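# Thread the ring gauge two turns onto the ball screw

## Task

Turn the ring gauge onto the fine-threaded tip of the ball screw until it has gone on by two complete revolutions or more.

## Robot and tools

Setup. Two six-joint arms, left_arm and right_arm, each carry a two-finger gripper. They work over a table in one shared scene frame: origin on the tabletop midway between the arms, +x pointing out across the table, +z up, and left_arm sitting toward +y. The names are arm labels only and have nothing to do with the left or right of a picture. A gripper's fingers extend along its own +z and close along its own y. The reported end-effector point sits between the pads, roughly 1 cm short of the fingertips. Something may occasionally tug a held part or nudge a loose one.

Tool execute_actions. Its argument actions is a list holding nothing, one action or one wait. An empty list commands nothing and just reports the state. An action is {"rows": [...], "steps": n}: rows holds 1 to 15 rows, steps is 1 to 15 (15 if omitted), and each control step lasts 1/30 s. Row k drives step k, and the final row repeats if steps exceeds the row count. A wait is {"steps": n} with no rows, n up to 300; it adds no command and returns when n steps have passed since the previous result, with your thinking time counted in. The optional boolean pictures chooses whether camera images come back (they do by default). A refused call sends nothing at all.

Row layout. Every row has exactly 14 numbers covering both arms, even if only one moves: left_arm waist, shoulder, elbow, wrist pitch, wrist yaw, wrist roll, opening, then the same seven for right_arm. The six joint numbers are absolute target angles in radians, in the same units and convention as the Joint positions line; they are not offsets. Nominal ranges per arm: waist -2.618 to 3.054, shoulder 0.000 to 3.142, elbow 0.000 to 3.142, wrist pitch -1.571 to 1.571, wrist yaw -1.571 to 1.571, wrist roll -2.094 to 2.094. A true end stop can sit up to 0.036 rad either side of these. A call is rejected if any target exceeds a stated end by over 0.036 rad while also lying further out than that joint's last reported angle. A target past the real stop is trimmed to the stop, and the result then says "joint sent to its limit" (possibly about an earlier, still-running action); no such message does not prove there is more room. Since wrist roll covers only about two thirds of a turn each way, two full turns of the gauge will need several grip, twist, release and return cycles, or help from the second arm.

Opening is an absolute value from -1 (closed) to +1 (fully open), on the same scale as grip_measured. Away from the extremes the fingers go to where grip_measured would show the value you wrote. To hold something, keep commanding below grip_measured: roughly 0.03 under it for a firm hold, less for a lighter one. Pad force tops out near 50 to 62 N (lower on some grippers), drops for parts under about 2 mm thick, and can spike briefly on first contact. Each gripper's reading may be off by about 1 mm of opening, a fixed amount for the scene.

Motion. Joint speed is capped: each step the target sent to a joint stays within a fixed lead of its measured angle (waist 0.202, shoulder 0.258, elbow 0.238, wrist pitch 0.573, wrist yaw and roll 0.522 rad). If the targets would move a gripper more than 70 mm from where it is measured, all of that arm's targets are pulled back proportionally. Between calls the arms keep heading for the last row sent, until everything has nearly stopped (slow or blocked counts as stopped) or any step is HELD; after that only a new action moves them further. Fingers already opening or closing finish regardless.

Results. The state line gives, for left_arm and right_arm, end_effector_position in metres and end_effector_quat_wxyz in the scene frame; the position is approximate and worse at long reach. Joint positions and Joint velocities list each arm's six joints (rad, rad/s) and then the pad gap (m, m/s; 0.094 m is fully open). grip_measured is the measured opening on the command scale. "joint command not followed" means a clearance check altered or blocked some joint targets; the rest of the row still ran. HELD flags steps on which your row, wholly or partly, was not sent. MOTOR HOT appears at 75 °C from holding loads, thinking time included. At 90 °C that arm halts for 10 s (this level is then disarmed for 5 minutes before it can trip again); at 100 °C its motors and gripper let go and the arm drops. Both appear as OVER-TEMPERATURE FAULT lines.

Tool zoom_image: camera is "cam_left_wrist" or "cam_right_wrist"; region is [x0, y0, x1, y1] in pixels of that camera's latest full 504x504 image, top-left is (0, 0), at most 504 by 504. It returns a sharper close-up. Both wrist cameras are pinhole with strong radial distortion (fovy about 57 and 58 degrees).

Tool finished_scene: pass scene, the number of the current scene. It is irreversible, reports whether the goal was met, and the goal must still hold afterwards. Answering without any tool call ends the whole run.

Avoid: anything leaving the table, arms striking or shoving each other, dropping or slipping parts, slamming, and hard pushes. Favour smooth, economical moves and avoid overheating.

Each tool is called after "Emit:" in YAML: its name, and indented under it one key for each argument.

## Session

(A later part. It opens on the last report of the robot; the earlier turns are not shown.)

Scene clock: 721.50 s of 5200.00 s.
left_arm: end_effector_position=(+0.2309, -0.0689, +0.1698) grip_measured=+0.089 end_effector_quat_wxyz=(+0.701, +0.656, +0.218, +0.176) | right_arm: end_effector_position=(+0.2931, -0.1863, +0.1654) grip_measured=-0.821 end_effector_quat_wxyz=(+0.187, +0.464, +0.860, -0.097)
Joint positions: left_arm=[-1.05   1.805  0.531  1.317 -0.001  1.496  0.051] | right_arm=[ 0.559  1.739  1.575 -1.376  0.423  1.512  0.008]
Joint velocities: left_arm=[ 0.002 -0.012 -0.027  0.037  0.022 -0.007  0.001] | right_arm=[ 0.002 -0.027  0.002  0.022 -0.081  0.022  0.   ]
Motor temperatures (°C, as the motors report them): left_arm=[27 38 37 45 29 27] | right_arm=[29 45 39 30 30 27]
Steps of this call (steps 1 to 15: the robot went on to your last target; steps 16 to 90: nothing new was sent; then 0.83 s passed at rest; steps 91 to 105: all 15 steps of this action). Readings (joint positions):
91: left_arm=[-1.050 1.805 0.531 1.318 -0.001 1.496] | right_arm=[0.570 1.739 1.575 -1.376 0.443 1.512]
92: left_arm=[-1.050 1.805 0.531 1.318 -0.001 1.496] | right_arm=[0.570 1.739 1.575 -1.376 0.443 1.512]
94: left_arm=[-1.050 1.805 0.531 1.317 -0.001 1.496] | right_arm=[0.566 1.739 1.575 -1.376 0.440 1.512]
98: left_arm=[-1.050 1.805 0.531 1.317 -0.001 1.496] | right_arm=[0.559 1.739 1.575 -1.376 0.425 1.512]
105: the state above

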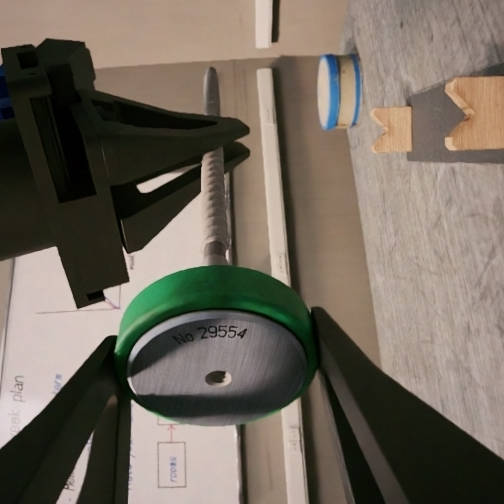

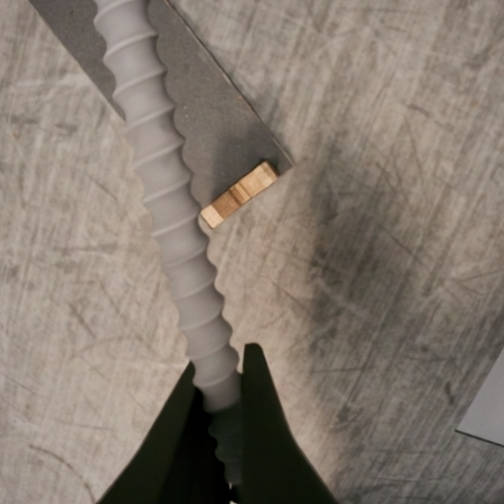

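Emit:
execute_actions:
  actions:
    - {"rows":[[-1.049,1.812,0.555,1.315,0,1.5,0.12,0.559,1.74,1.565,-1.38,0.42,1.518,-0.87],[-1.049,1.812,0.555,1.315,0,1.5,0.2,0.559,1.74,1.565,-1.38,0.42,1.518,-0.87],[-1.049,1.812,0.555,1.315,0,1.5,0.3,0.559,1.74,1.565,-1.38,0.42,1.518,-0.87]],"steps":12}
  pictures: false

Emit:
execute_actions:
  actions:
    - {"rows":[[-1.049,1.812,0.555,1.315,0,-2.05,0.3,0.559,1.74,1.565,-1.38,0.42,1.518,-0.87]],"steps":15}
  pictures: false

Emit:
execute_actions:
  actions:
    - {"steps":30}
  pictures: false

Emit:
execute_actions:
  actions:
    - {"rows":[[-1.049,1.812,0.555,1.315,0,-2.05,0.2,0.559,1.74,1.565,-1.38,0.42,1.518,-0.87],[-1.049,1.812,0.555,1.315,0,-2.05,0.16,0.559,1.74,1.565,-1.38,0.42,1.518,-0.87],[-1.049,1.812,0.555,1.315,0,-2.05,0.13,0.559,1.74,1.565,-1.38,0.42,1.518,-0.87],[-1.049,1.812,0.555,1.315,0,-2.05,0.11,0.559,1.74,1.565,-1.38,0.42,1.518,-0.87],[-1.049,1.812,0.555,1.315,0,-2.05,0.09,0.559,1.74,1.565,-1.38,0.42,1.518,-0.87],[-1.049,1.812,0.555,1.315,0,-2.05,0.06,0.559,1.74,1.565,-1.38,0.42,1.518,-0.87],[-1.049,1.812,0.555,1.315,0,-2.05,0.03,0.559,1.74,1.565,-1.38,0.42,1.518,-0.87],[-1.049,1.812,0.555,1.315,0,-2.05,0.0,0.565,1.74,1.565,-1.38,0.42,1.518,-0.87],[-1.049,1.812,0.555,1.315,0,-2.05,-0.03,0.571,1.74,1.565,-1.38,0.42,1.518,-0.87],[-1.049,1.812,0.555,1.315,0,-2.05,-0.03,0.578,1.74,1.565,-1.38,0.42,1.518,-0.87],[-1.049,1.812,0.555,1.315,0,-2.05,-0.03,0.578,1.74,1.565,-1.38,0.42,1.518,-0.87],[-1.049,1.812,0.555,1.315,0,-2.05,-0.03,0.578,1.74,1.565,-1.38,0.42,1.518,-0.87],[-1.049,1.812,0.555,1.315,0,1.5,-0.03,0.578,1.74,1.565,-1.38,0.42,1.518,-0.87]],"steps":15}
  pictures: false

Emit:
execute_actions:
  actions:
    - {"steps":45}

Emit:
zoom_image:
  camera: "cam_left_wrist"
  region: [150, 200, 290, 400]

Scene clock: 730.93 s of 5200.00 s.
left_arm: end_effector_position=(+0.2309, -0.0689, +0.1698) grip_measured=+0.299 end_effector_quat_wxyz=(+0.701, +0.656, +0.218, +0.176) | right_arm: end_effector_position=(+0.2930, -0.1860, +0.1652) grip_measured=-0.821 end_effector_quat_wxyz=(+0.186, +0.465, +0.860, -0.097)
Joint positions: left_arm=[-1.05   1.805  0.531  1.317 -0.001  1.496  0.061] | right_arm=[ 0.559  1.739  1.575 -1.376  0.421  1.512  0.008]
Joint velocities: left_arm=[-0.012 -0.002 -0.007 -0.022 -0.051 -0.037 -0.   ] | right_arm=[-0.017 -0.002  0.002 -0.051 -0.007 -0.051 -0.001]
Motor temperatures (°C, as the motors report them): left_arm=[27 38 37 45 29 27] | right_arm=[29 45 39 30 30 27]
Steps of this call (steps 1 to 15: the robot went on to your last target; steps 16 to 90: nothing new was sent; then 6.03 s passed at rest; steps 91 to 102: all 12 steps of this action). Readings (joint positions):
91: left_arm=[-1.050 1.805 0.531 1.317 -0.001 1.496] | right_arm=[0.559 1.739 1.575 -1.376 0.423 1.512]
92: left_arm=[-1.050 1.805 0.531 1.317 -0.001 1.496] | right_arm=[0.559 1.739 1.575 -1.376 0.423 1.512]
94: left_arm=[-1.050 1.805 0.531 1.317 -0.001 1.496] | right_arm=[0.559 1.739 1.575 -1.376 0.422 1.512]
98: left_arm=[-1.050 1.805 0.531 1.317 -0.001 1.496] | right_arm=[0.559 1.739 1.575 -1.376 0.421 1.512]
102: the state above

Scene clock: 731.43 s of 5200.00 s.
left_arm: end_effector_position=(+0.2309, -0.0689, +0.1697) grip_measured=+0.299 end_effector_quat_wxyz=(+0.640, +0.345, +0.600, -0.336) | right_arm: end_effector_position=(+0.2930, -0.1860, +0.1652) grip_measured=-0.821 end_effector_quat_wxyz=(+0.186, +0.465, +0.860, -0.097)
Joint positions: left_arm=[-1.05   1.805  0.531  1.317 -0.001  0.038  0.061] | right_arm=[ 0.559  1.739  1.575 -1.376  0.421  1.512  0.008]
Joint velocities: left_arm=[ 0.007 -0.032  0.002 -0.022  0.051 -2.791 -0.   ] | right_arm=[-0.007 -0.002 -0.007  0.007  0.007  0.095  0.   ]
Motor temperatures (°C, as the motors report them): left_arm=[27 38 37 45 29 27] | right_arm=[29 45 39 30 30 27]
Steps of this call (steps 1 to 15: all 15 steps of this action). Readings (joint positions):
1: left_arm=[-1.050 1.805 0.531 1.317 -0.001 1.415] | right_arm=[0.559 1.739 1.575 -1.376 0.421 1.512]
2: left_arm=[-1.050 1.805 0.531 1.317 -0.001 1.317] | right_arm=[0.559 1.739 1.575 -1.376 0.421 1.512]
4: left_arm=[-1.050 1.805 0.531 1.317 -0.001 1.121] | right_arm=[0.559 1.739 1.575 -1.376 0.421 1.512]
8: left_arm=[-1.050 1.805 0.531 1.317 -0.001 0.728] | right_arm=[0.559 1.739 1.575 -1.376 0.421 1.512]
15: the state above

Scene clock: 732.43 s of 5200.00 s.
left_arm: end_effector_position=(+0.2309, -0.0689, +0.1697) grip_measured=+0.299 end_effector_quat_wxyz=(-0.040, +0.337, -0.604, +0.721) | right_arm: end_effector_position=(+0.2930, -0.1860, +0.1652) grip_measured=-0.821 end_effector_quat_wxyz=(+0.186, +0.465, +0.860, -0.097)
Joint positions: left_arm=[-1.05   1.805  0.531  1.317 -0.001 -2.025  0.061] | right_arm=[ 0.559  1.739  1.575 -1.376  0.421  1.512  0.008]
Joint velocities: left_arm=[ 0.002 -0.002 -0.002 -0.051 -0.051 -0.095  0.001] | right_arm=[ 0.002 -0.002 -0.007 -0.007 -0.066 -0.007 -0.   ]
Motor temperatures (°C, as the motors report them): left_arm=[27 38 37 45 29 27] | right_arm=[29 45 39 30 30 27]
Steps of this call (steps 1 to 30: the robot went on to your last target). Readings (joint positions):
1: left_arm=[-1.050 1.805 0.531 1.317 -0.001 -0.061] | right_arm=[0.559 1.739 1.575 -1.376 0.421 1.512]
2: left_arm=[-1.050 1.805 0.531 1.317 -0.001 -0.160] | right_arm=[0.559 1.739 1.575 -1.376 0.421 1.512]
4: left_arm=[-1.050 1.805 0.531 1.317 -0.001 -0.359] | right_arm=[0.559 1.739 1.575 -1.376 0.421 1.512]
8: left_arm=[-1.050 1.805 0.531 1.317 -0.001 -0.758] | right_arm=[0.559 1.739 1.575 -1.376 0.421 1.512]
30: the state above

Scene clock: 732.93 s of 5200.00 s.
left_arm: end_effector_position=(+0.2309, -0.0689, +0.1698) grip_measured=+0.091 end_effector_quat_wxyz=(-0.133, +0.257, -0.642, +0.710) | right_arm: end_effector_position=(+0.2930, -0.1856, +0.1655) grip_measured=-0.821 end_effector_quat_wxyz=(+0.188, +0.463, +0.861, -0.098)
Joint positions: left_arm=[-1.05   1.805  0.531  1.317 -0.001 -1.767  0.051] | right_arm=[ 0.562  1.739  1.575 -1.376  0.425  1.512  0.008]
Joint velocities: left_arm=[-0.007 -0.012  0.002 -0.066  0.066  2.733  0.001] | right_arm=[-0.012  0.007  0.002  0.007  0.037  0.081 -0.   ]
Motor temperatures (°C, as the motors report them): left_arm=[27 38 37 45 29 27] | right_arm=[29 45 39 30 30 27]
Steps of this call (steps 1 to 15: all 15 steps of this action). Readings (joint positions):
1: left_arm=[-1.050 1.805 0.531 1.317 -0.001 -2.029] | right_arm=[0.559 1.739 1.575 -1.376 0.421 1.512]
2: left_arm=[-1.050 1.805 0.531 1.317 -0.001 -2.032] | right_arm=[0.559 1.739 1.575 -1.376 0.421 1.512]
4: left_arm=[-1.050 1.805 0.531 1.317 -0.001 -2.037] | right_arm=[0.559 1.739 1.575 -1.376 0.421 1.512]
8: left_arm=[-1.050 1.805 0.531 1.317 -0.001 -2.042] | right_arm=[0.559 1.739 1.575 -1.376 0.420 1.512]
15: the state above

Scene clock: 734.43 s of 5200.00 s.
left_arm: end_effector_position=(+0.2309, -0.0689, +0.1698) grip_measured=+0.091 end_effector_quat_wxyz=(+0.702, +0.655, +0.221, +0.172) | right_arm: end_effector_position=(+0.2930, -0.1855, +0.1656) grip_measured=-0.821 end_effector_quat_wxyz=(+0.188, +0.463, +0.861, -0.098)
Joint positions: left_arm=[-1.05   1.805  0.531  1.317 -0.001  1.485  0.051] | right_arm=[ 0.563  1.739  1.575 -1.376  0.427  1.512  0.008]
Joint velocities: left_arm=[ 0.007  0.007  0.002  0.007 -0.037  0.022  0.001] | right_arm=[ 0.002 -0.002  0.007  0.066 -0.022 -0.007  0.   ]
Motor temperatures (°C, as the motors report them): left_arm=[27 38 37 45 29 27] | right_arm=[29 45 39 30 30 27]
Steps of this call (steps 1 to 45: the robot went on to your last target). Readings (joint positions):
1: left_arm=[-1.050 1.805 0.531 1.317 -0.001 -1.669] | right_arm=[0.562 1.739 1.575 -1.376 0.425 1.512]
2: left_arm=[-1.050 1.805 0.531 1.317 -0.001 -1.571] | right_arm=[0.562 1.739 1.575 -1.376 0.425 1.512]
4: left_arm=[-1.050 1.805 0.531 1.317 -0.001 -1.376] | right_arm=[0.562 1.739 1.575 -1.376 0.425 1.512]
8: left_arm=[-1.050 1.805 0.531 1.317 -0.001 -0.983] | right_arm=[0.562 1.739 1.575 -1.376 0.425 1.512]
45: the state above

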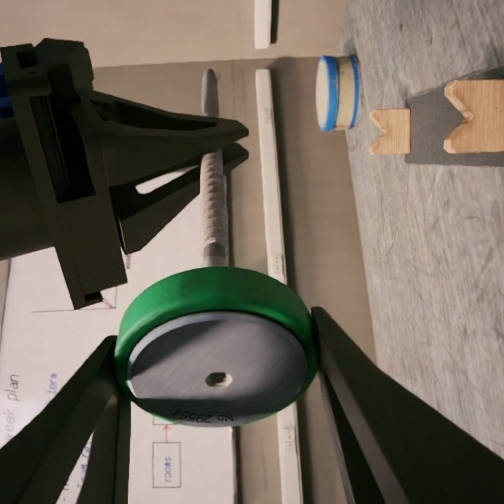

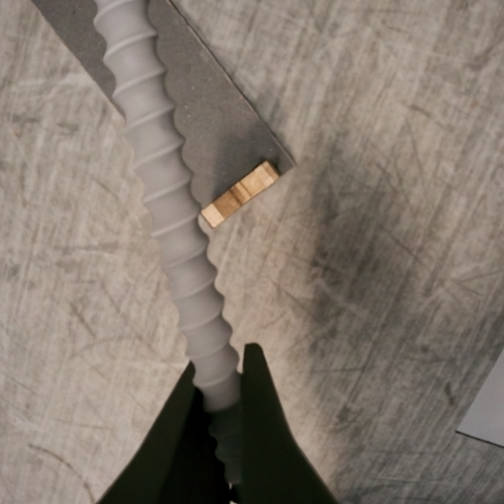

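Region (150, 200, 290, 400) of cam_left_wrist's 504x504 image, scaled by 2.520, with more detail than that image has; it fills the left 353 columns of this view, and the rest is white.

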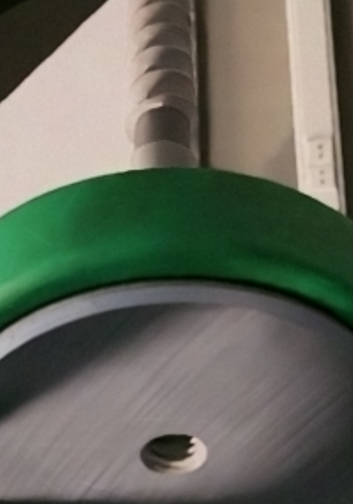

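Emit:
execute_actions:
  actions:
    - {"rows":[[-1.049,1.812,0.555,1.315,0,1.5,-0.03,0.57,1.74,1.565,-1.38,0.42,1.518,-0.87],[-1.049,1.812,0.555,1.315,0,1.5,-0.03,0.563,1.74,1.565,-1.38,0.42,1.518,-0.87],[-1.049,1.812,0.555,1.315,0,1.5,-0.03,0.558,1.74,1.565,-1.38,0.42,1.518,-0.87],[-1.049,1.812,0.555,1.315,0,1.5,-0.03,0.558,1.74,1.565,-1.38,0.42,1.518,-0.87],[-1.049,1.812,0.555,1.315,0,1.5,-0.03,0.558,1.74,1.565,-1.38,0.42,1.518,-0.87],[-1.049,1.812,0.555,1.315,0,1.5,0.12,0.558,1.74,1.565,-1.38,0.42,1.518,-0.87],[-1.049,1.812,0.555,1.315,0,1.5,0.2,0.56,1.74,1.565,-1.38,0.42,1.518,-0.87],[-1.049,1.812,0.555,1.315,0,1.5,0.3,0.56,1.74,1.565,-1.38,0.42,1.518,-0.87]],"steps":15}
  pictures: false

Emit:
execute_actions:
  actions:
    - {"rows":[[-1.049,1.812,0.555,1.315,0,-2.05,0.3,0.56,1.74,1.565,-1.38,0.42,1.518,-0.87]],"steps":15}
  pictures: false

Emit:
execute_actions:
  actions:
    - {"steps":30}
  pictures: false

Emit:
execute_actions:
  actions:
    - {"rows":[[-1.049,1.812,0.555,1.315,0,-2.05,0.2,0.56,1.74,1.565,-1.38,0.42,1.518,-0.87],[-1.049,1.812,0.555,1.315,0,-2.05,0.16,0.56,1.74,1.565,-1.38,0.42,1.518,-0.87],[-1.049,1.812,0.555,1.315,0,-2.05,0.13,0.56,1.74,1.565,-1.38,0.42,1.518,-0.87],[-1.049,1.812,0.555,1.315,0,-2.05,0.11,0.56,1.74,1.565,-1.38,0.42,1.518,-0.87],[-1.049,1.812,0.555,1.315,0,-2.05,0.09,0.56,1.74,1.565,-1.38,0.42,1.518,-0.87],[-1.049,1.812,0.555,1.315,0,-2.05,0.06,0.56,1.74,1.565,-1.38,0.42,1.518,-0.87],[-1.049,1.812,0.555,1.315,0,-2.05,0.03,0.56,1.74,1.565,-1.38,0.42,1.518,-0.87],[-1.049,1.812,0.555,1.315,0,-2.05,0.0,0.566,1.74,1.565,-1.38,0.42,1.518,-0.87],[-1.049,1.812,0.555,1.315,0,-2.05,-0.03,0.573,1.74,1.565,-1.38,0.42,1.518,-0.87],[-1.049,1.812,0.555,1.315,0,-2.05,-0.03,0.58,1.74,1.565,-1.38,0.42,1.518,-0.87],[-1.049,1.812,0.555,1.315,0,-2.05,-0.03,0.58,1.74,1.565,-1.38,0.42,1.518,-0.87],[-1.049,1.812,0.555,1.315,0,-2.05,-0.03,0.58,1.74,1.565,-1.38,0.42,1.518,-0.87],[-1.049,1.812,0.555,1.315,0,1.5,-0.03,0.58,1.74,1.565,-1.38,0.42,1.518,-0.87]],"steps":15}
  pictures: false

Emit:
execute_actions:
  actions:
    - {"steps":20}
  pictures: false

Emit:
execute_actions:
  actions:
    - {"steps":25}

Emit:
zoom_image:
  camera: "cam_left_wrist"
  region: [150, 200, 290, 400]

Scene clock: 746.50 s of 5200.00 s.
left_arm: end_effector_position=(+0.2309, -0.0689, +0.1698) grip_measured=+0.299 end_effector_quat_wxyz=(+0.701, +0.656, +0.218, +0.175) | right_arm: end_effector_position=(+0.2926, -0.1848, +0.1652) grip_measured=-0.821 end_effector_quat_wxyz=(+0.186, +0.463, +0.861, -0.096)
Joint positions: left_arm=[-1.05   1.805  0.531  1.317 -0.001  1.496  0.061] | right_arm=[ 0.563  1.739  1.575 -1.376  0.421  1.512  0.008]
Joint velocities: left_arm=[-0.002 -0.002 -0.007 -0.081 -0.007 -0.007  0.   ] | right_arm=[-0.002  0.002 -0.007 -0.022 -0.007  0.007 -0.001]
Motor temperatures (°C, as the motors report them): left_arm=[27 38 37 45 29 27] | right_arm=[29 45 39 30 30 27]
Steps of this call (steps 1 to 30: the robot went on to your last target; steps 31 to 90: nothing new was sent; then 8.57 s passed at rest; steps 91 to 105: all 15 steps of this action). Readings (joint positions):
91: left_arm=[-1.050 1.805 0.531 1.317 -0.001 1.495] | right_arm=[0.563 1.739 1.575 -1.376 0.427 1.512]
92: left_arm=[-1.050 1.805 0.531 1.317 -0.001 1.495] | right_arm=[0.563 1.739 1.575 -1.376 0.427 1.512]
94: left_arm=[-1.050 1.805 0.531 1.317 -0.001 1.495] | right_arm=[0.563 1.739 1.575 -1.376 0.427 1.512]
98: left_arm=[-1.050 1.805 0.531 1.317 -0.001 1.496] | right_arm=[0.563 1.739 1.575 -1.376 0.425 1.512]
105: the state above

Scene clock: 747.00 s of 5200.00 s.
left_arm: end_effector_position=(+0.2309, -0.0689, +0.1697) grip_measured=+0.299 end_effector_quat_wxyz=(+0.640, +0.344, +0.600, -0.336) | right_arm: end_effector_position=(+0.2925, -0.1847, +0.1652) grip_measured=-0.821 end_effector_quat_wxyz=(+0.186, +0.463, +0.861, -0.096)
Joint positions: left_arm=[-1.05   1.805  0.531  1.317 -0.001  0.038  0.061] | right_arm=[ 0.563  1.739  1.575 -1.376  0.421  1.512  0.008]
Joint velocities: left_arm=[-0.007 -0.012 -0.002  0.037  0.022 -2.806  0.001] | right_arm=[ 0.012 -0.017  0.002 -0.007  0.051 -0.081 -0.   ]
Motor temperatures (°C, as the motors report them): left_arm=[27 38 37 45 29 27] | right_arm=[29 45 39 30 30 27]
Steps of this call (steps 1 to 15: all 15 steps of this action). Readings (joint positions):
1: left_arm=[-1.050 1.805 0.531 1.317 -0.001 1.415] | right_arm=[0.563 1.739 1.575 -1.376 0.421 1.512]
2: left_arm=[-1.050 1.805 0.531 1.317 -0.001 1.316] | right_arm=[0.563 1.739 1.575 -1.376 0.421 1.512]
4: left_arm=[-1.050 1.805 0.531 1.317 -0.001 1.120] | right_arm=[0.563 1.739 1.575 -1.376 0.421 1.512]
8: left_arm=[-1.050 1.805 0.531 1.317 -0.001 0.728] | right_arm=[0.563 1.739 1.575 -1.376 0.421 1.512]
15: the state above

Scene clock: 748.00 s of 5200.00 s.
left_arm: end_effector_position=(+0.2309, -0.0689, +0.1697) grip_measured=+0.299 end_effector_quat_wxyz=(-0.040, +0.338, -0.603, +0.721) | right_arm: end_effector_position=(+0.2925, -0.1847, +0.1652) grip_measured=-0.821 end_effector_quat_wxyz=(+0.186, +0.463, +0.861, -0.096)
Joint positions: left_arm=[-1.05   1.805  0.531  1.317 -0.001 -2.025  0.061] | right_arm=[ 0.563  1.739  1.575 -1.376  0.421  1.512  0.008]
Joint velocities: left_arm=[-0.022  0.012 -0.017 -0.022  0.022 -0.081  0.   ] | right_arm=[-0.002 -0.007 -0.012  0.007 -0.095  0.037  0.   ]
Motor temperatures (°C, as the motors report them): left_arm=[27 38 37 45 29 27] | right_arm=[29 45 39 30 30 27]
Steps of this call (steps 1 to 30: the robot went on to your last target). Readings (joint positions):
1: left_arm=[-1.050 1.805 0.531 1.317 -0.001 -0.061] | right_arm=[0.563 1.739 1.575 -1.376 0.421 1.512]
2: left_arm=[-1.050 1.805 0.531 1.317 -0.001 -0.161] | right_arm=[0.563 1.739 1.575 -1.376 0.421 1.512]
4: left_arm=[-1.050 1.805 0.531 1.317 -0.001 -0.359] | right_arm=[0.563 1.739 1.575 -1.376 0.421 1.512]
8: left_arm=[-1.050 1.805 0.531 1.317 -0.001 -0.758] | right_arm=[0.563 1.739 1.575 -1.376 0.421 1.512]
30: the state above

Scene clock: 748.50 s of 5200.00 s.
left_arm: end_effector_position=(+0.2309, -0.0689, +0.1698) grip_measured=+0.091 end_effector_quat_wxyz=(-0.133, +0.257, -0.642, +0.710) | right_arm: end_effector_position=(+0.2925, -0.1843, +0.1654) grip_measured=-0.821 end_effector_quat_wxyz=(+0.187, +0.462, +0.862, -0.097)
Joint positions: left_arm=[-1.05   1.805  0.531  1.317 -0.001 -1.767  0.051] | right_arm=[ 0.565  1.739  1.575 -1.376  0.423  1.512  0.008]
Joint velocities: left_arm=[ 0.027 -0.012 -0.022  0.051 -0.022  2.777  0.002] | right_arm=[ 0.012  0.007 -0.002 -0.022  0.022 -0.037  0.   ]
Motor temperatures (°C, as the motors report them): left_arm=[27 38 37 45 29 27] | right_arm=[29 45 39 30 30 27]
Steps of this call (steps 1 to 15: all 15 steps of this action). Readings (joint positions):
1: left_arm=[-1.050 1.805 0.531 1.317 -0.001 -2.029] | right_arm=[0.563 1.739 1.575 -1.376 0.421 1.512]
2: left_arm=[-1.050 1.805 0.531 1.317 -0.001 -2.032] | right_arm=[0.563 1.739 1.575 -1.376 0.421 1.512]
4: left_arm=[-1.050 1.805 0.531 1.317 -0.001 -2.037] | right_arm=[0.563 1.739 1.575 -1.376 0.421 1.512]
8: left_arm=[-1.050 1.805 0.531 1.317 -0.001 -2.042] | right_arm=[0.563 1.739 1.575 -1.376 0.420 1.512]
15: the state above

Scene clock: 749.17 s of 5200.00 s.
left_arm: end_effector_position=(+0.2309, -0.0689, +0.1698) grip_measured=+0.091 end_effector_quat_wxyz=(+0.665, +0.393, +0.569, -0.282) | right_arm: end_effector_position=(+0.2925, -0.1843, +0.1654) grip_measured=-0.821 end_effector_quat_wxyz=(+0.187, +0.461, +0.862, -0.097)
Joint positions: left_arm=[-1.05   1.805  0.531  1.317 -0.001  0.203  0.051] | right_arm=[ 0.565  1.739  1.575 -1.376  0.424  1.512  0.008]
Joint velocities: left_arm=[-0.002 -0.017 -0.017 -0.022 -0.022  2.733 -0.001] | right_arm=[ 0.012 -0.012 -0.017 -0.037 -0.037 -0.066 -0.   ]
Motor temperatures (°C, as the motors report them): left_arm=[27 38 37 45 29 27] | right_arm=[29 45 39 30 30 27]
Steps of this call (steps 1 to 20: the robot went on to your last target). Readings (joint positions):
1: left_arm=[-1.050 1.805 0.531 1.317 -0.001 -1.669] | right_arm=[0.565 1.739 1.575 -1.376 0.424 1.512]
2: left_arm=[-1.050 1.805 0.531 1.317 -0.001 -1.571] | right_arm=[0.565 1.739 1.575 -1.376 0.424 1.512]
4: left_arm=[-1.050 1.805 0.531 1.317 -0.001 -1.375] | right_arm=[0.565 1.739 1.575 -1.376 0.424 1.512]
8: left_arm=[-1.050 1.805 0.531 1.317 -0.001 -0.983] | right_arm=[0.565 1.739 1.575 -1.376 0.424 1.512]
20: the state above

Scene clock: 750.00 s of 5200.00 s.
left_arm: end_effector_position=(+0.2309, -0.0689, +0.1698) grip_measured=+0.091 end_effector_quat_wxyz=(+0.702, +0.655, +0.221, +0.172) | right_arm: end_effector_position=(+0.2925, -0.1843, +0.1654) grip_measured=-0.821 end_effector_quat_wxyz=(+0.188, +0.462, +0.862, -0.097)
Joint positions: left_arm=[-1.05   1.805  0.531  1.317 -0.001  1.485  0.051] | right_arm=[ 0.565  1.739  1.575 -1.376  0.424  1.513  0.008]
Joint velocities: left_arm=[ 0.002  0.007 -0.002 -0.007 -0.022  0.051  0.   ] | right_arm=[-0.002 -0.007 -0.002  0.066 -0.051 -0.051 -0.001]
Motor temperatures (°C, as the motors report them): left_arm=[27 38 37 45 29 27] | right_arm=[29 45 39 30 30 27]
Steps of this call (steps 1 to 25: the robot went on to your last target). Readings (joint positions):
1: left_arm=[-1.050 1.805 0.531 1.317 -0.001 0.302] | right_arm=[0.565 1.739 1.575 -1.376 0.424 1.512]
2: left_arm=[-1.050 1.805 0.531 1.317 -0.001 0.402] | right_arm=[0.565 1.739 1.575 -1.376 0.424 1.512]
4: left_arm=[-1.050 1.805 0.531 1.317 -0.001 0.602] | right_arm=[0.565 1.739 1.575 -1.376 0.424 1.512]
8: left_arm=[-1.050 1.805 0.531 1.317 -0.001 1.003] | right_arm=[0.565 1.739 1.575 -1.376 0.424 1.512]
25: the state above

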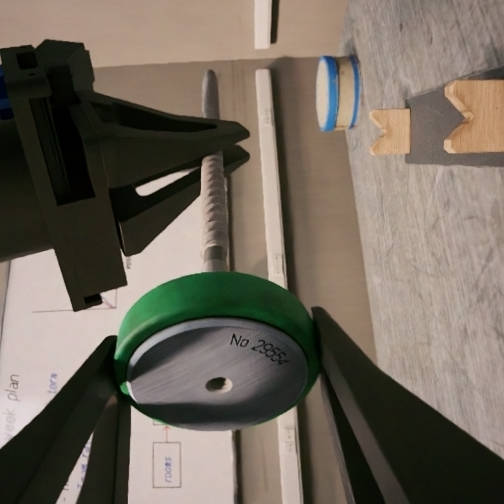

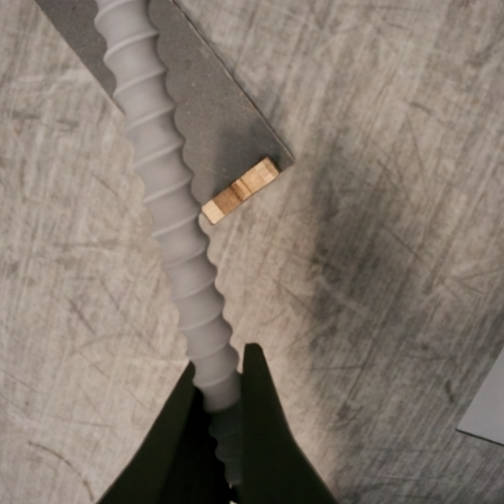

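Region (150, 200, 290, 400) of cam_left_wrist's 504x504 image, scaled by 2.520, with more detail than that image has; it fills the left 353 columns of this view, and the rest is white.

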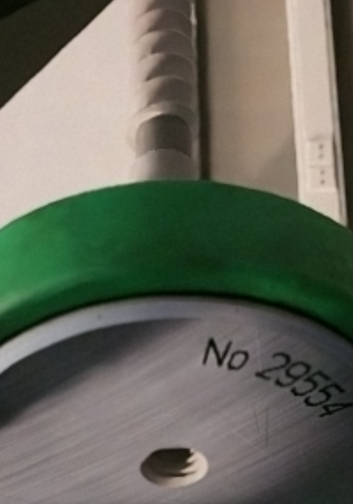

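Emit:
execute_actions:
  actions:
    - {"rows":[[-1.049,1.812,0.555,1.315,0,1.5,-0.03,0.572,1.74,1.565,-1.38,0.42,1.518,-0.87],[-1.049,1.812,0.555,1.315,0,1.5,-0.03,0.564,1.74,1.565,-1.38,0.42,1.518,-0.87],[-1.049,1.812,0.555,1.315,0,1.5,-0.03,0.556,1.74,1.565,-1.38,0.42,1.518,-0.87],[-1.049,1.812,0.555,1.315,0,1.5,-0.03,0.55,1.74,1.565,-1.38,0.42,1.518,-0.87],[-1.049,1.812,0.555,1.315,0,1.5,-0.03,0.544,1.74,1.565,-1.38,0.42,1.518,-0.87],[-1.049,1.812,0.555,1.315,0,1.5,-0.03,0.538,1.74,1.565,-1.38,0.42,1.518,-0.87]],"steps":15}

Emit:
zoom_image:
  camera: "cam_left_wrist"
  region: [150, 200, 290, 400]

Scene clock: 756.93 s of 5200.00 s.
left_arm: end_effector_position=(+0.2310, -0.0689, +0.1698) grip_measured=+0.091 end_effector_quat_wxyz=(+0.701, +0.656, +0.218, +0.176) | right_arm: end_effector_position=(+0.2928, -0.1865, +0.1644) grip_measured=-0.821 end_effector_quat_wxyz=(+0.181, +0.468, +0.860, -0.095)
Joint positions: left_arm=[-1.05   1.805  0.531  1.318 -0.002  1.496  0.051] | right_arm=[ 0.552  1.739  1.575 -1.376  0.411  1.513  0.008]
Joint velocities: left_arm=[-0.012  0.007  0.012 -0.066  0.022  0.037  0.001] | right_arm=[ 0.002 -0.007 -0.007  0.037  0.007  0.007 -0.   ]
Motor temperatures (°C, as the motors report them): left_arm=[27 38 37 45 29 27] | right_arm=[29 45 39 30 30 27]
Steps of this call (steps 1 to 30: the robot went on to your last target; steps 31 to 90: nothing new was sent; then 3.43 s passed at rest; steps 91 to 105: all 15 steps of this action). Readings (joint positions):
91: left_arm=[-1.050 1.805 0.531 1.317 -0.001 1.495] | right_arm=[0.565 1.739 1.575 -1.376 0.424 1.513]
92: left_arm=[-1.050 1.805 0.531 1.317 -0.001 1.495] | right_arm=[0.565 1.739 1.575 -1.376 0.424 1.513]
94: left_arm=[-1.050 1.805 0.531 1.317 -0.001 1.495] | right_arm=[0.565 1.739 1.575 -1.376 0.424 1.513]
98: left_arm=[-1.050 1.805 0.531 1.318 -0.001 1.496] | right_arm=[0.556 1.739 1.575 -1.376 0.413 1.513]
105: the state above

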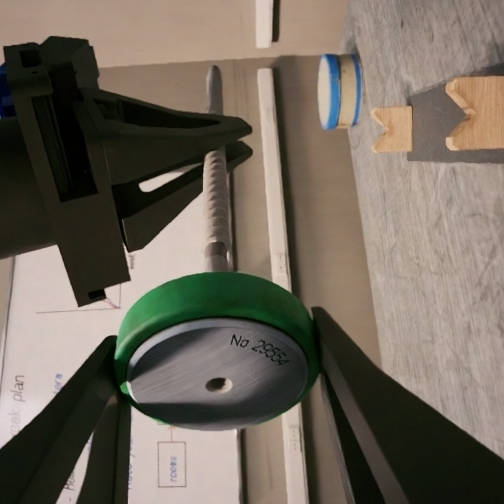

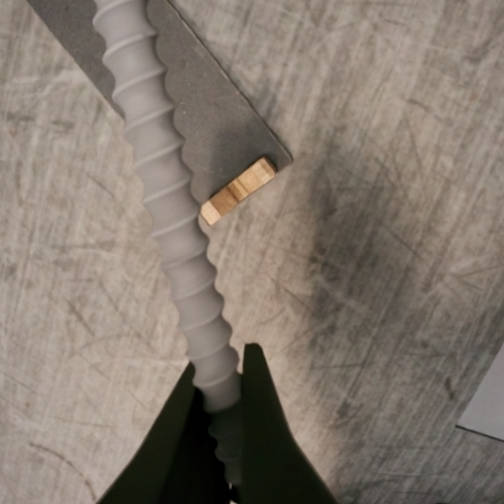

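Region (150, 200, 290, 400) of cam_left_wrist's 504x504 image, scaled by 2.520, with more detail than that image has; it fills the left 353 columns of this view, and the rest is white.

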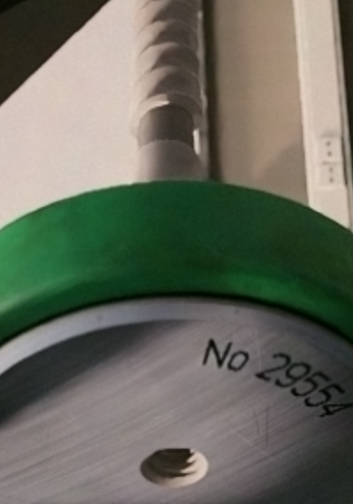

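Emit:
execute_actions:
  actions:
    - {"rows":[[-1.049,1.812,0.555,1.315,0,1.5,-0.03,0.546,1.74,1.565,-1.38,0.42,1.518,-0.87],[-1.049,1.812,0.555,1.315,0,1.5,-0.03,0.554,1.74,1.565,-1.38,0.42,1.518,-0.87],[-1.049,1.812,0.555,1.315,0,1.5,-0.03,0.562,1.74,1.565,-1.38,0.42,1.518,-0.87],[-1.049,1.812,0.555,1.315,0,1.5,-0.03,0.57,1.74,1.565,-1.38,0.42,1.518,-0.87],[-1.049,1.812,0.555,1.315,0,1.5,-0.03,0.578,1.74,1.565,-1.38,0.42,1.518,-0.87],[-1.049,1.812,0.555,1.315,0,1.5,-0.03,0.582,1.74,1.565,-1.38,0.42,1.518,-0.87],[-1.049,1.812,0.555,1.315,0,1.5,-0.03,0.582,1.74,1.565,-1.38,0.42,1.518,-0.87],[-1.049,1.812,0.555,1.315,0,1.5,-0.03,0.582,1.74,1.565,-1.38,0.42,1.518,-0.87],[-1.049,1.812,0.555,1.315,0,1.5,-0.03,0.582,1.74,1.565,-1.38,0.42,1.518,-0.87],[-1.049,1.812,0.555,1.315,0,1.5,-0.03,0.582,1.74,1.565,-1.38,0.42,1.518,-0.87],[-1.049,1.812,0.555,1.315,0,1.5,-0.03,0.572,1.74,1.565,-1.38,0.42,1.518,-0.87],[-1.049,1.812,0.555,1.315,0,1.5,-0.03,0.562,1.74,1.565,-1.38,0.42,1.518,-0.87],[-1.049,1.812,0.555,1.315,0,1.5,-0.03,0.554,1.74,1.565,-1.38,0.42,1.518,-0.87]],"steps":15}

Scene clock: 770.20 s of 5200.00 s.
left_arm: end_effector_position=(+0.2310, -0.0689, +0.1699) grip_measured=+0.091 end_effector_quat_wxyz=(+0.701, +0.656, +0.218, +0.176) | right_arm: end_effector_position=(+0.2926, -0.1846, +0.1654) grip_measured=-0.821 end_effector_quat_wxyz=(+0.187, +0.462, +0.861, -0.097)
Joint positions: left_arm=[-1.05   1.805  0.531  1.318 -0.002  1.496  0.051] | right_arm=[ 0.564  1.739  1.575 -1.376  0.424  1.513  0.008]
Joint velocities: left_arm=[ 0.002 -0.022  0.007 -0.007  0.022  0.037 -0.001] | right_arm=[-0.017 -0.002 -0.007 -0.037 -0.051 -0.007 -0.   ]
Motor temperatures (°C, as the motors report them): left_arm=[27 38 37 45 29 27] | right_arm=[29 45 39 30 30 27]
Steps of this call (steps 1 to 15: the robot went on to your last target; steps 16 to 90: nothing new was sent; then 9.77 s passed at rest; steps 91 to 105: all 15 steps of this action). Readings (joint positions):
91: left_arm=[-1.050 1.805 0.531 1.318 -0.002 1.496] | right_arm=[0.552 1.739 1.575 -1.376 0.411 1.513]
92: left_arm=[-1.050 1.805 0.531 1.318 -0.002 1.496] | right_arm=[0.552 1.739 1.575 -1.376 0.411 1.513]
94: left_arm=[-1.050 1.805 0.531 1.318 -0.002 1.496] | right_arm=[0.554 1.739 1.575 -1.376 0.411 1.513]
98: left_arm=[-1.050 1.805 0.531 1.318 -0.002 1.496] | right_arm=[0.564 1.739 1.575 -1.376 0.422 1.513]
105: the state above

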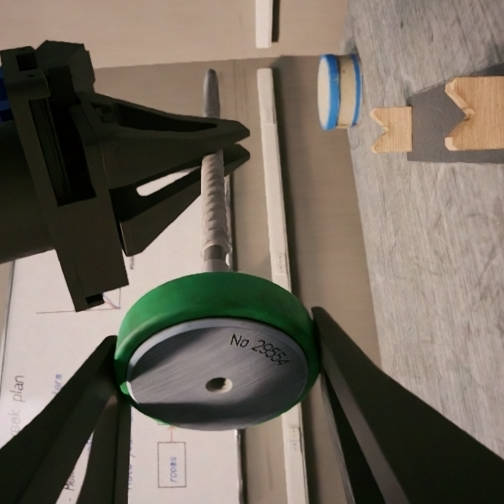

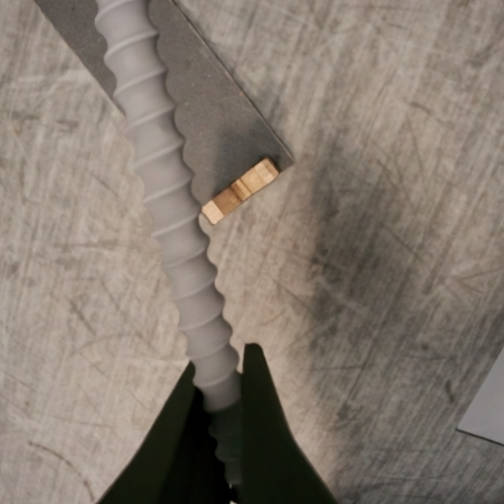

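Emit:
execute_actions:
  actions:
    - {"rows":[[-1.049,1.812,0.555,1.315,0,1.5,-0.03,0.55,1.74,1.565,-1.38,0.42,1.518,-0.87],[-1.049,1.812,0.555,1.315,0,1.5,-0.03,0.546,1.74,1.565,-1.38,0.42,1.518,-0.87],[-1.049,1.812,0.555,1.315,0,1.5,-0.03,0.542,1.74,1.565,-1.38,0.42,1.518,-0.87],[-1.049,1.812,0.555,1.315,0,1.5,-0.03,0.538,1.74,1.565,-1.38,0.42,1.518,-0.87],[-1.049,1.812,0.555,1.315,0,1.5,-0.03,0.534,1.74,1.565,-1.38,0.42,1.518,-0.87],[-1.049,1.812,0.555,1.315,0,1.5,-0.03,0.53,1.74,1.565,-1.38,0.42,1.518,-0.87],[-1.049,1.812,0.555,1.315,0,1.5,-0.03,0.526,1.74,1.565,-1.38,0.42,1.518,-0.87]],"steps":15}

Emit:
zoom_image:
  camera: "cam_left_wrist"
  region: [150, 200, 290, 400]

Scene clock: 775.80 s of 5200.00 s.
left_arm: end_effector_position=(+0.2312, -0.0687, +0.1699) grip_measured=+0.091 end_effector_quat_wxyz=(+0.701, +0.656, +0.218, +0.176) | right_arm: end_effector_position=(+0.2938, -0.1912, +0.1644) grip_measured=-0.821 end_effector_quat_wxyz=(+0.180, +0.474, +0.856, -0.096)
Joint positions: left_arm=[-1.05   1.805  0.531  1.318 -0.003  1.496  0.051] | right_arm=[ 0.538  1.739  1.575 -1.378  0.41   1.513  0.008]
Joint velocities: left_arm=[ 0.022  0.007 -0.002  0.007  0.007 -0.037 -0.001] | right_arm=[-0.012 -0.012 -0.002  0.007  0.037 -0.051  0.   ]
Motor temperatures (°C, as the motors report them): left_arm=[27 38 37 45 29 27] | right_arm=[29 45 39 30 30 27]
Steps of this call (steps 1 to 15: the robot went on to your last target; steps 16 to 90: nothing new was sent; then 2.10 s passed at rest; steps 91 to 105: all 15 steps of this action). Readings (joint positions):
91: left_arm=[-1.050 1.805 0.531 1.318 -0.002 1.496] | right_arm=[0.564 1.739 1.575 -1.376 0.423 1.513]
92: left_arm=[-1.050 1.805 0.531 1.318 -0.002 1.496] | right_arm=[0.562 1.739 1.575 -1.376 0.422 1.513]
94: left_arm=[-1.050 1.805 0.531 1.318 -0.002 1.496] | right_arm=[0.559 1.739 1.575 -1.376 0.416 1.513]
98: left_arm=[-1.050 1.805 0.531 1.318 -0.002 1.496] | right_arm=[0.546 1.739 1.575 -1.377 0.410 1.513]
105: the state above

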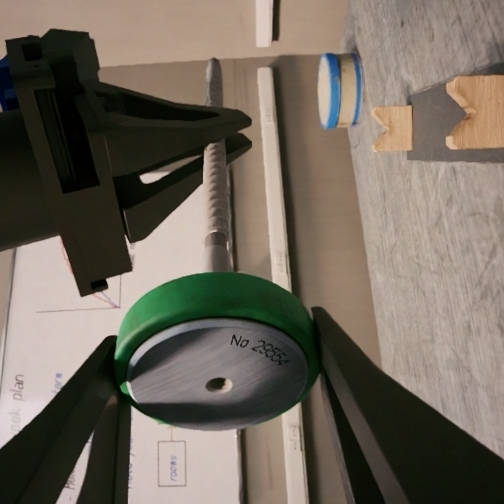

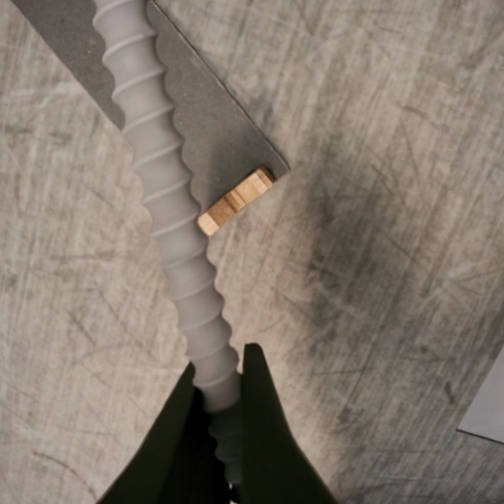

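Region (150, 200, 290, 400) of cam_left_wrist's 504x504 image, scaled by 2.520, with more detail than that image has; it fills the left 353 columns of this view, and the rest is white.

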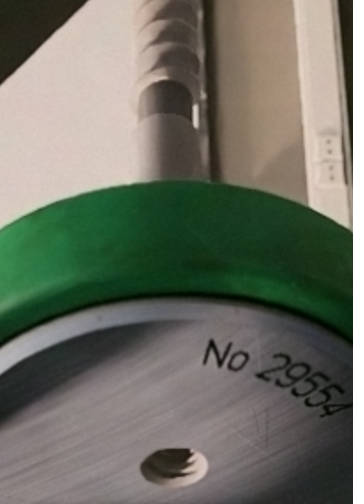

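Emit:
execute_actions:
  actions:
    - {"rows":[[-1.049,1.812,0.555,1.315,0,1.5,-0.03,0.522,1.74,1.565,-1.38,0.42,1.518,-0.87],[-1.049,1.812,0.555,1.315,0,1.5,-0.03,0.516,1.74,1.565,-1.38,0.42,1.518,-0.87],[-1.049,1.812,0.555,1.315,0,1.5,-0.03,0.51,1.74,1.565,-1.38,0.42,1.518,-0.87],[-1.049,1.812,0.555,1.315,0,1.5,-0.03,0.504,1.74,1.565,-1.38,0.42,1.518,-0.87],[-1.049,1.812,0.555,1.315,0,1.5,-0.03,0.498,1.74,1.565,-1.38,0.42,1.518,-0.87],[-1.049,1.812,0.555,1.315,0,1.5,-0.03,0.492,1.74,1.565,-1.38,0.42,1.518,-0.87],[-1.049,1.812,0.555,1.315,0,1.5,-0.03,0.486,1.74,1.565,-1.38,0.42,1.518,-0.87]],"steps":15}

Emit:
zoom_image:
  camera: "cam_left_wrist"
  region: [150, 150, 290, 400]

Scene clock: 786.73 s of 5200.00 s.
left_arm: end_effector_position=(+0.2315, -0.0688, +0.1606) grip_measured=+0.091 end_effector_quat_wxyz=(+0.688, +0.668, +0.223, +0.174) | right_arm: end_effector_position=(+0.2974, -0.2055, +0.1642) grip_measured=-0.821 end_effector_quat_wxyz=(+0.176, +0.494, +0.846, -0.100)
Joint positions: left_arm=[-1.05   1.805  0.531  1.281 -0.004  1.496  0.051] | right_arm=[ 0.492  1.739  1.575 -1.379  0.407  1.513  0.008]
Joint velocities: left_arm=[ 0.002 -0.012  0.007 -0.081 -0.051  0.051 -0.   ] | right_arm=[ 0.007 -0.002 -0.002  0.037  0.022 -0.037  0.   ]
Motor temperatures (°C, as the motors report them): left_arm=[27 38 37 45 29 27] | right_arm=[29 45 39 30 30 27]
Steps of this call (steps 1 to 15: the robot went on to your last target; steps 16 to 90: nothing new was sent; then 7.43 s passed at rest; steps 91 to 105: all 15 steps of this action). Readings (joint positions):
91: left_arm=[-1.050 1.805 0.531 1.318 -0.003 1.496] | right_arm=[0.538 1.739 1.575 -1.378 0.410 1.513]
92: left_arm=[-1.050 1.805 0.531 1.318 -0.003 1.496] | right_arm=[0.537 1.739 1.575 -1.378 0.410 1.513]
94: left_arm=[-1.050 1.805 0.531 1.318 -0.004 1.496] | right_arm=[0.531 1.739 1.575 -1.378 0.409 1.513]
98: left_arm=[-1.050 1.805 0.531 1.310 -0.005 1.496] | right_arm=[0.504 1.739 1.575 -1.379 0.407 1.513]
105: the state above

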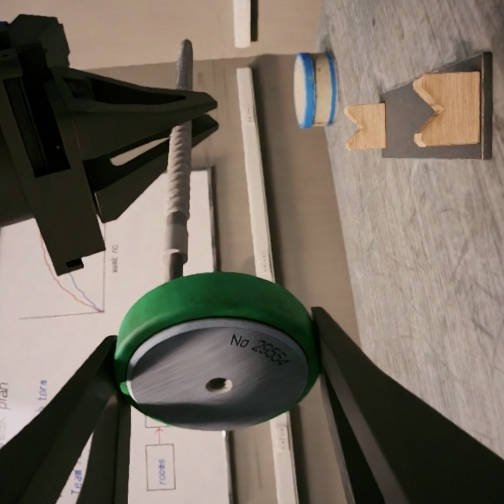

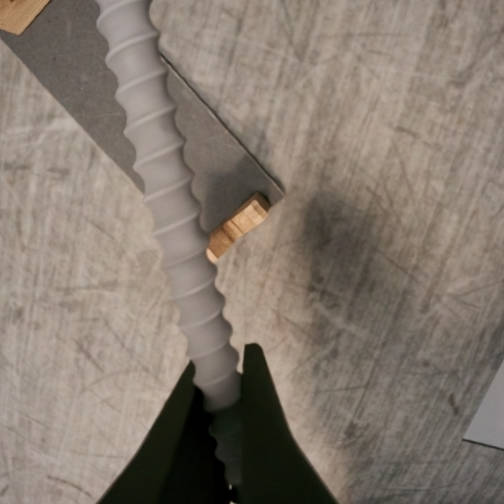

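Region (150, 150, 290, 400) of cam_left_wrist's 504x504 image, scaled by 2.016, with more detail than that image has; it fills the left 282 columns of this view, and the rest is white.

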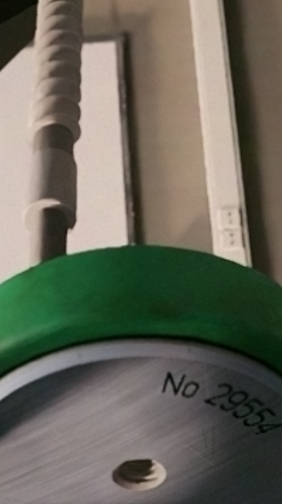

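Emit:
execute_actions:
  actions:
    - {"rows":[[-1.049,1.812,0.555,1.315,0,1.5,-0.03,0.486,1.74,1.565,-1.38,0.42,1.518,-0.87]],"steps":10}

Scene clock: 789.43 s of 5200.00 s.
left_arm: end_effector_position=(+0.2315, -0.0688, +0.1595) grip_measured=+0.091 end_effector_quat_wxyz=(+0.687, +0.670, +0.223, +0.173) | right_arm: end_effector_position=(+0.2974, -0.2055, +0.1642) grip_measured=-0.821 end_effector_quat_wxyz=(+0.176, +0.494, +0.846, -0.100)
Joint positions: left_arm=[-1.05   1.805  0.531  1.276 -0.004  1.496  0.051] | right_arm=[ 0.492  1.739  1.575 -1.379  0.407  1.513  0.008]
Joint velocities: left_arm=[-0.002 -0.017  0.002  0.007  0.051  0.007  0.   ] | right_arm=[-0.007 -0.002 -0.007 -0.007 -0.037  0.081  0.   ]
Motor temperatures (°C, as the motors report them): left_arm=[27 38 37 45 29 27] | right_arm=[29 45 39 30 30 27]
Steps of this call (steps 1 to 15: the robot went on to your last target; steps 16 to 71: nothing new was sent; steps 72 to 81: all 10 steps of this action). Readings (joint positions):
72: left_arm=[-1.050 1.805 0.531 1.276 -0.004 1.496] | right_arm=[0.492 1.739 1.575 -1.379 0.407 1.513]
73: left_arm=[-1.050 1.805 0.531 1.276 -0.004 1.496] | right_arm=[0.492 1.739 1.575 -1.379 0.407 1.513]
75: left_arm=[-1.050 1.805 0.531 1.276 -0.004 1.496] | right_arm=[0.492 1.739 1.575 -1.379 0.407 1.513]
79: left_arm=[-1.050 1.805 0.531 1.276 -0.004 1.496] | right_arm=[0.492 1.739 1.575 -1.379 0.407 1.513]
81: the state above

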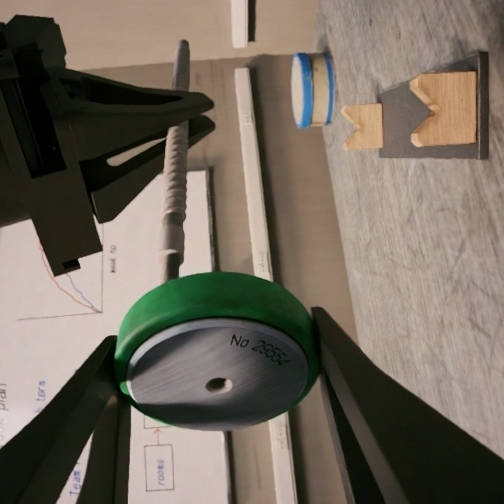

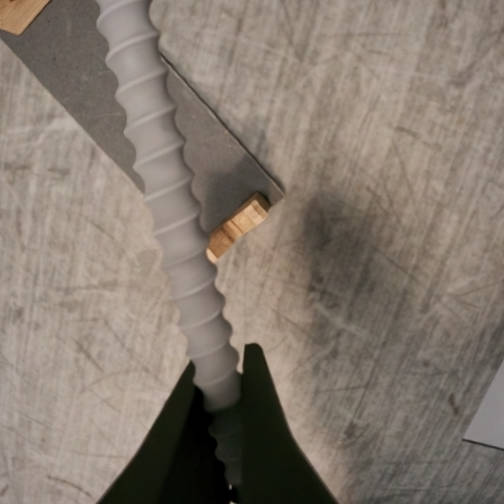

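Emit:
execute_actions:
  actions:
    - {"rows":[[-1.049,1.812,0.555,1.325,0,1.5,-0.03,0.486,1.74,1.565,-1.38,0.42,1.518,-0.87],[-1.049,1.812,0.555,1.335,0,1.5,-0.03,0.486,1.74,1.565,-1.38,0.42,1.518,-0.87],[-1.049,1.812,0.555,1.345,0,1.5,-0.03,0.486,1.74,1.565,-1.38,0.42,1.518,-0.87],[-1.049,1.812,0.555,1.357,0,1.5,-0.03,0.486,1.74,1.565,-1.38,0.42,1.518,-0.87]],"steps":15}

Scene clock: 793.60 s of 5200.00 s.
left_arm: end_effector_position=(+0.2315, -0.0688, +0.1644) grip_measured=+0.091 end_effector_quat_wxyz=(+0.693, +0.663, +0.221, +0.175) | right_arm: end_effector_position=(+0.2974, -0.2055, +0.1642) grip_measured=-0.821 end_effector_quat_wxyz=(+0.176, +0.494, +0.846, -0.100)
Joint positions: left_arm=[-1.05   1.805  0.531  1.296 -0.004  1.496  0.051] | right_arm=[ 0.492  1.739  1.575 -1.379  0.407  1.513  0.008]
Joint velocities: left_arm=[-0.017 -0.007 -0.007 -0.066 -0.037 -0.051 -0.   ] | right_arm=[ 0.002  0.022 -0.017  0.007  0.022 -0.066  0.   ]
Motor temperatures (°C, as the motors report them): left_arm=[27 38 37 46 29 27] | right_arm=[29 45 39 30 30 27]
Steps of this call (steps 1 to 15: the robot went on to your last target; steps 16 to 90: nothing new was sent; then 0.67 s passed at rest; steps 91 to 105: all 15 steps of this action). Readings (joint positions):
91: left_arm=[-1.050 1.805 0.531 1.276 -0.004 1.496] | right_arm=[0.492 1.739 1.575 -1.379 0.407 1.513]
92: left_arm=[-1.050 1.805 0.531 1.276 -0.004 1.496] | right_arm=[0.492 1.739 1.575 -1.379 0.407 1.513]
94: left_arm=[-1.050 1.805 0.531 1.279 -0.004 1.496] | right_arm=[0.492 1.739 1.575 -1.379 0.407 1.513]
98: left_arm=[-1.050 1.805 0.531 1.290 -0.004 1.496] | right_arm=[0.492 1.739 1.575 -1.379 0.407 1.513]
105: the state above

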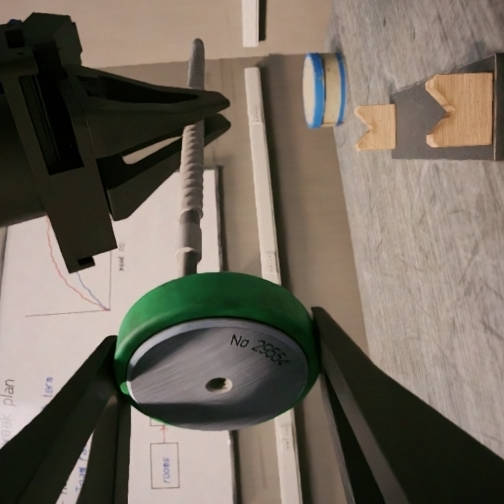

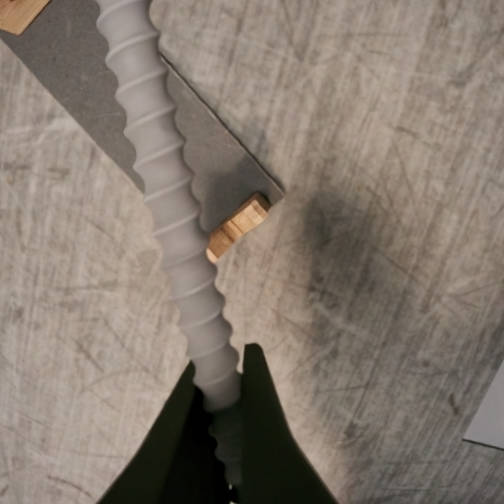

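Emit:
execute_actions:
  actions:
    - {"rows":[[-1.049,1.812,0.555,1.365,0,1.5,-0.03,0.486,1.74,1.565,-1.38,0.42,1.518,-0.87],[-1.049,1.812,0.555,1.372,0,1.5,-0.03,0.486,1.74,1.565,-1.38,0.42,1.518,-0.87],[-1.049,1.812,0.555,1.379,0,1.5,-0.03,0.486,1.74,1.565,-1.38,0.42,1.518,-0.87]],"steps":15}

Emit:
zoom_image:
  camera: "cam_left_wrist"
  region: [140, 150, 300, 400]

Scene clock: 797.33 s of 5200.00 s.
left_arm: end_effector_position=(+0.2314, -0.0686, +0.1699) grip_measured=+0.091 end_effector_quat_wxyz=(+0.701, +0.656, +0.219, +0.177) | right_arm: end_effector_position=(+0.2974, -0.2055, +0.1642) grip_measured=-0.821 end_effector_quat_wxyz=(+0.176, +0.494, +0.846, -0.100)
Joint positions: left_arm=[-1.05   1.805  0.531  1.318 -0.004  1.496  0.051] | right_arm=[ 0.492  1.739  1.575 -1.379  0.407  1.513  0.008]
Joint velocities: left_arm=[-0.007  0.002 -0.012  0.007 -0.051  0.007  0.   ] | right_arm=[-0.002 -0.012 -0.017  0.037 -0.037 -0.022 -0.001]
Motor temperatures (°C, as the motors report them): left_arm=[27 38 37 47 29 27] | right_arm=[29 45 39 30 30 27]
Steps of this call (steps 1 to 15: the robot went on to your last target; steps 16 to 90: nothing new was sent; then 0.23 s passed at rest; steps 91 to 105: all 15 steps of this action). Readings (joint positions):
91: left_arm=[-1.050 1.805 0.531 1.297 -0.004 1.496] | right_arm=[0.492 1.739 1.575 -1.379 0.407 1.513]
92: left_arm=[-1.050 1.805 0.531 1.299 -0.004 1.496] | right_arm=[0.492 1.739 1.575 -1.379 0.407 1.513]
94: left_arm=[-1.050 1.805 0.531 1.305 -0.004 1.496] | right_arm=[0.492 1.739 1.575 -1.379 0.407 1.513]
98: left_arm=[-1.050 1.805 0.531 1.315 -0.004 1.496] | right_arm=[0.492 1.739 1.575 -1.379 0.407 1.513]
105: the state above

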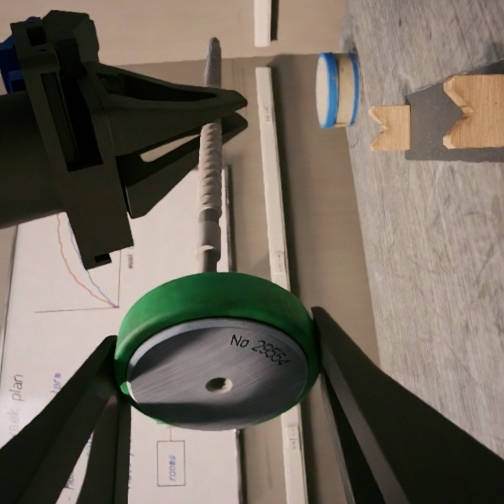

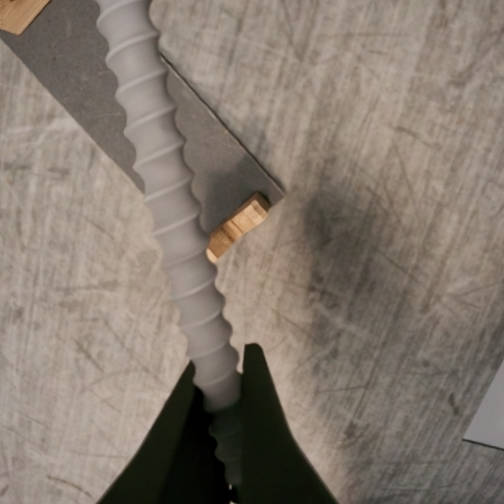

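Region (140, 150, 300, 400) of cam_left_wrist's 504x504 image, scaled by 2.016, with more detail than that image has; it fills the left 323 columns of this view, and the rest is white.

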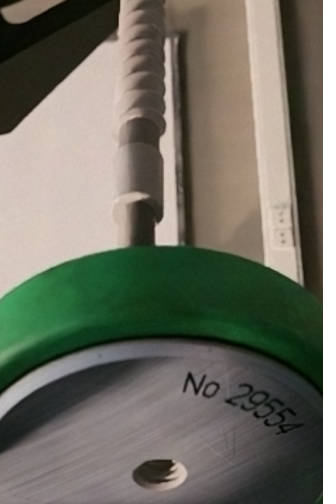

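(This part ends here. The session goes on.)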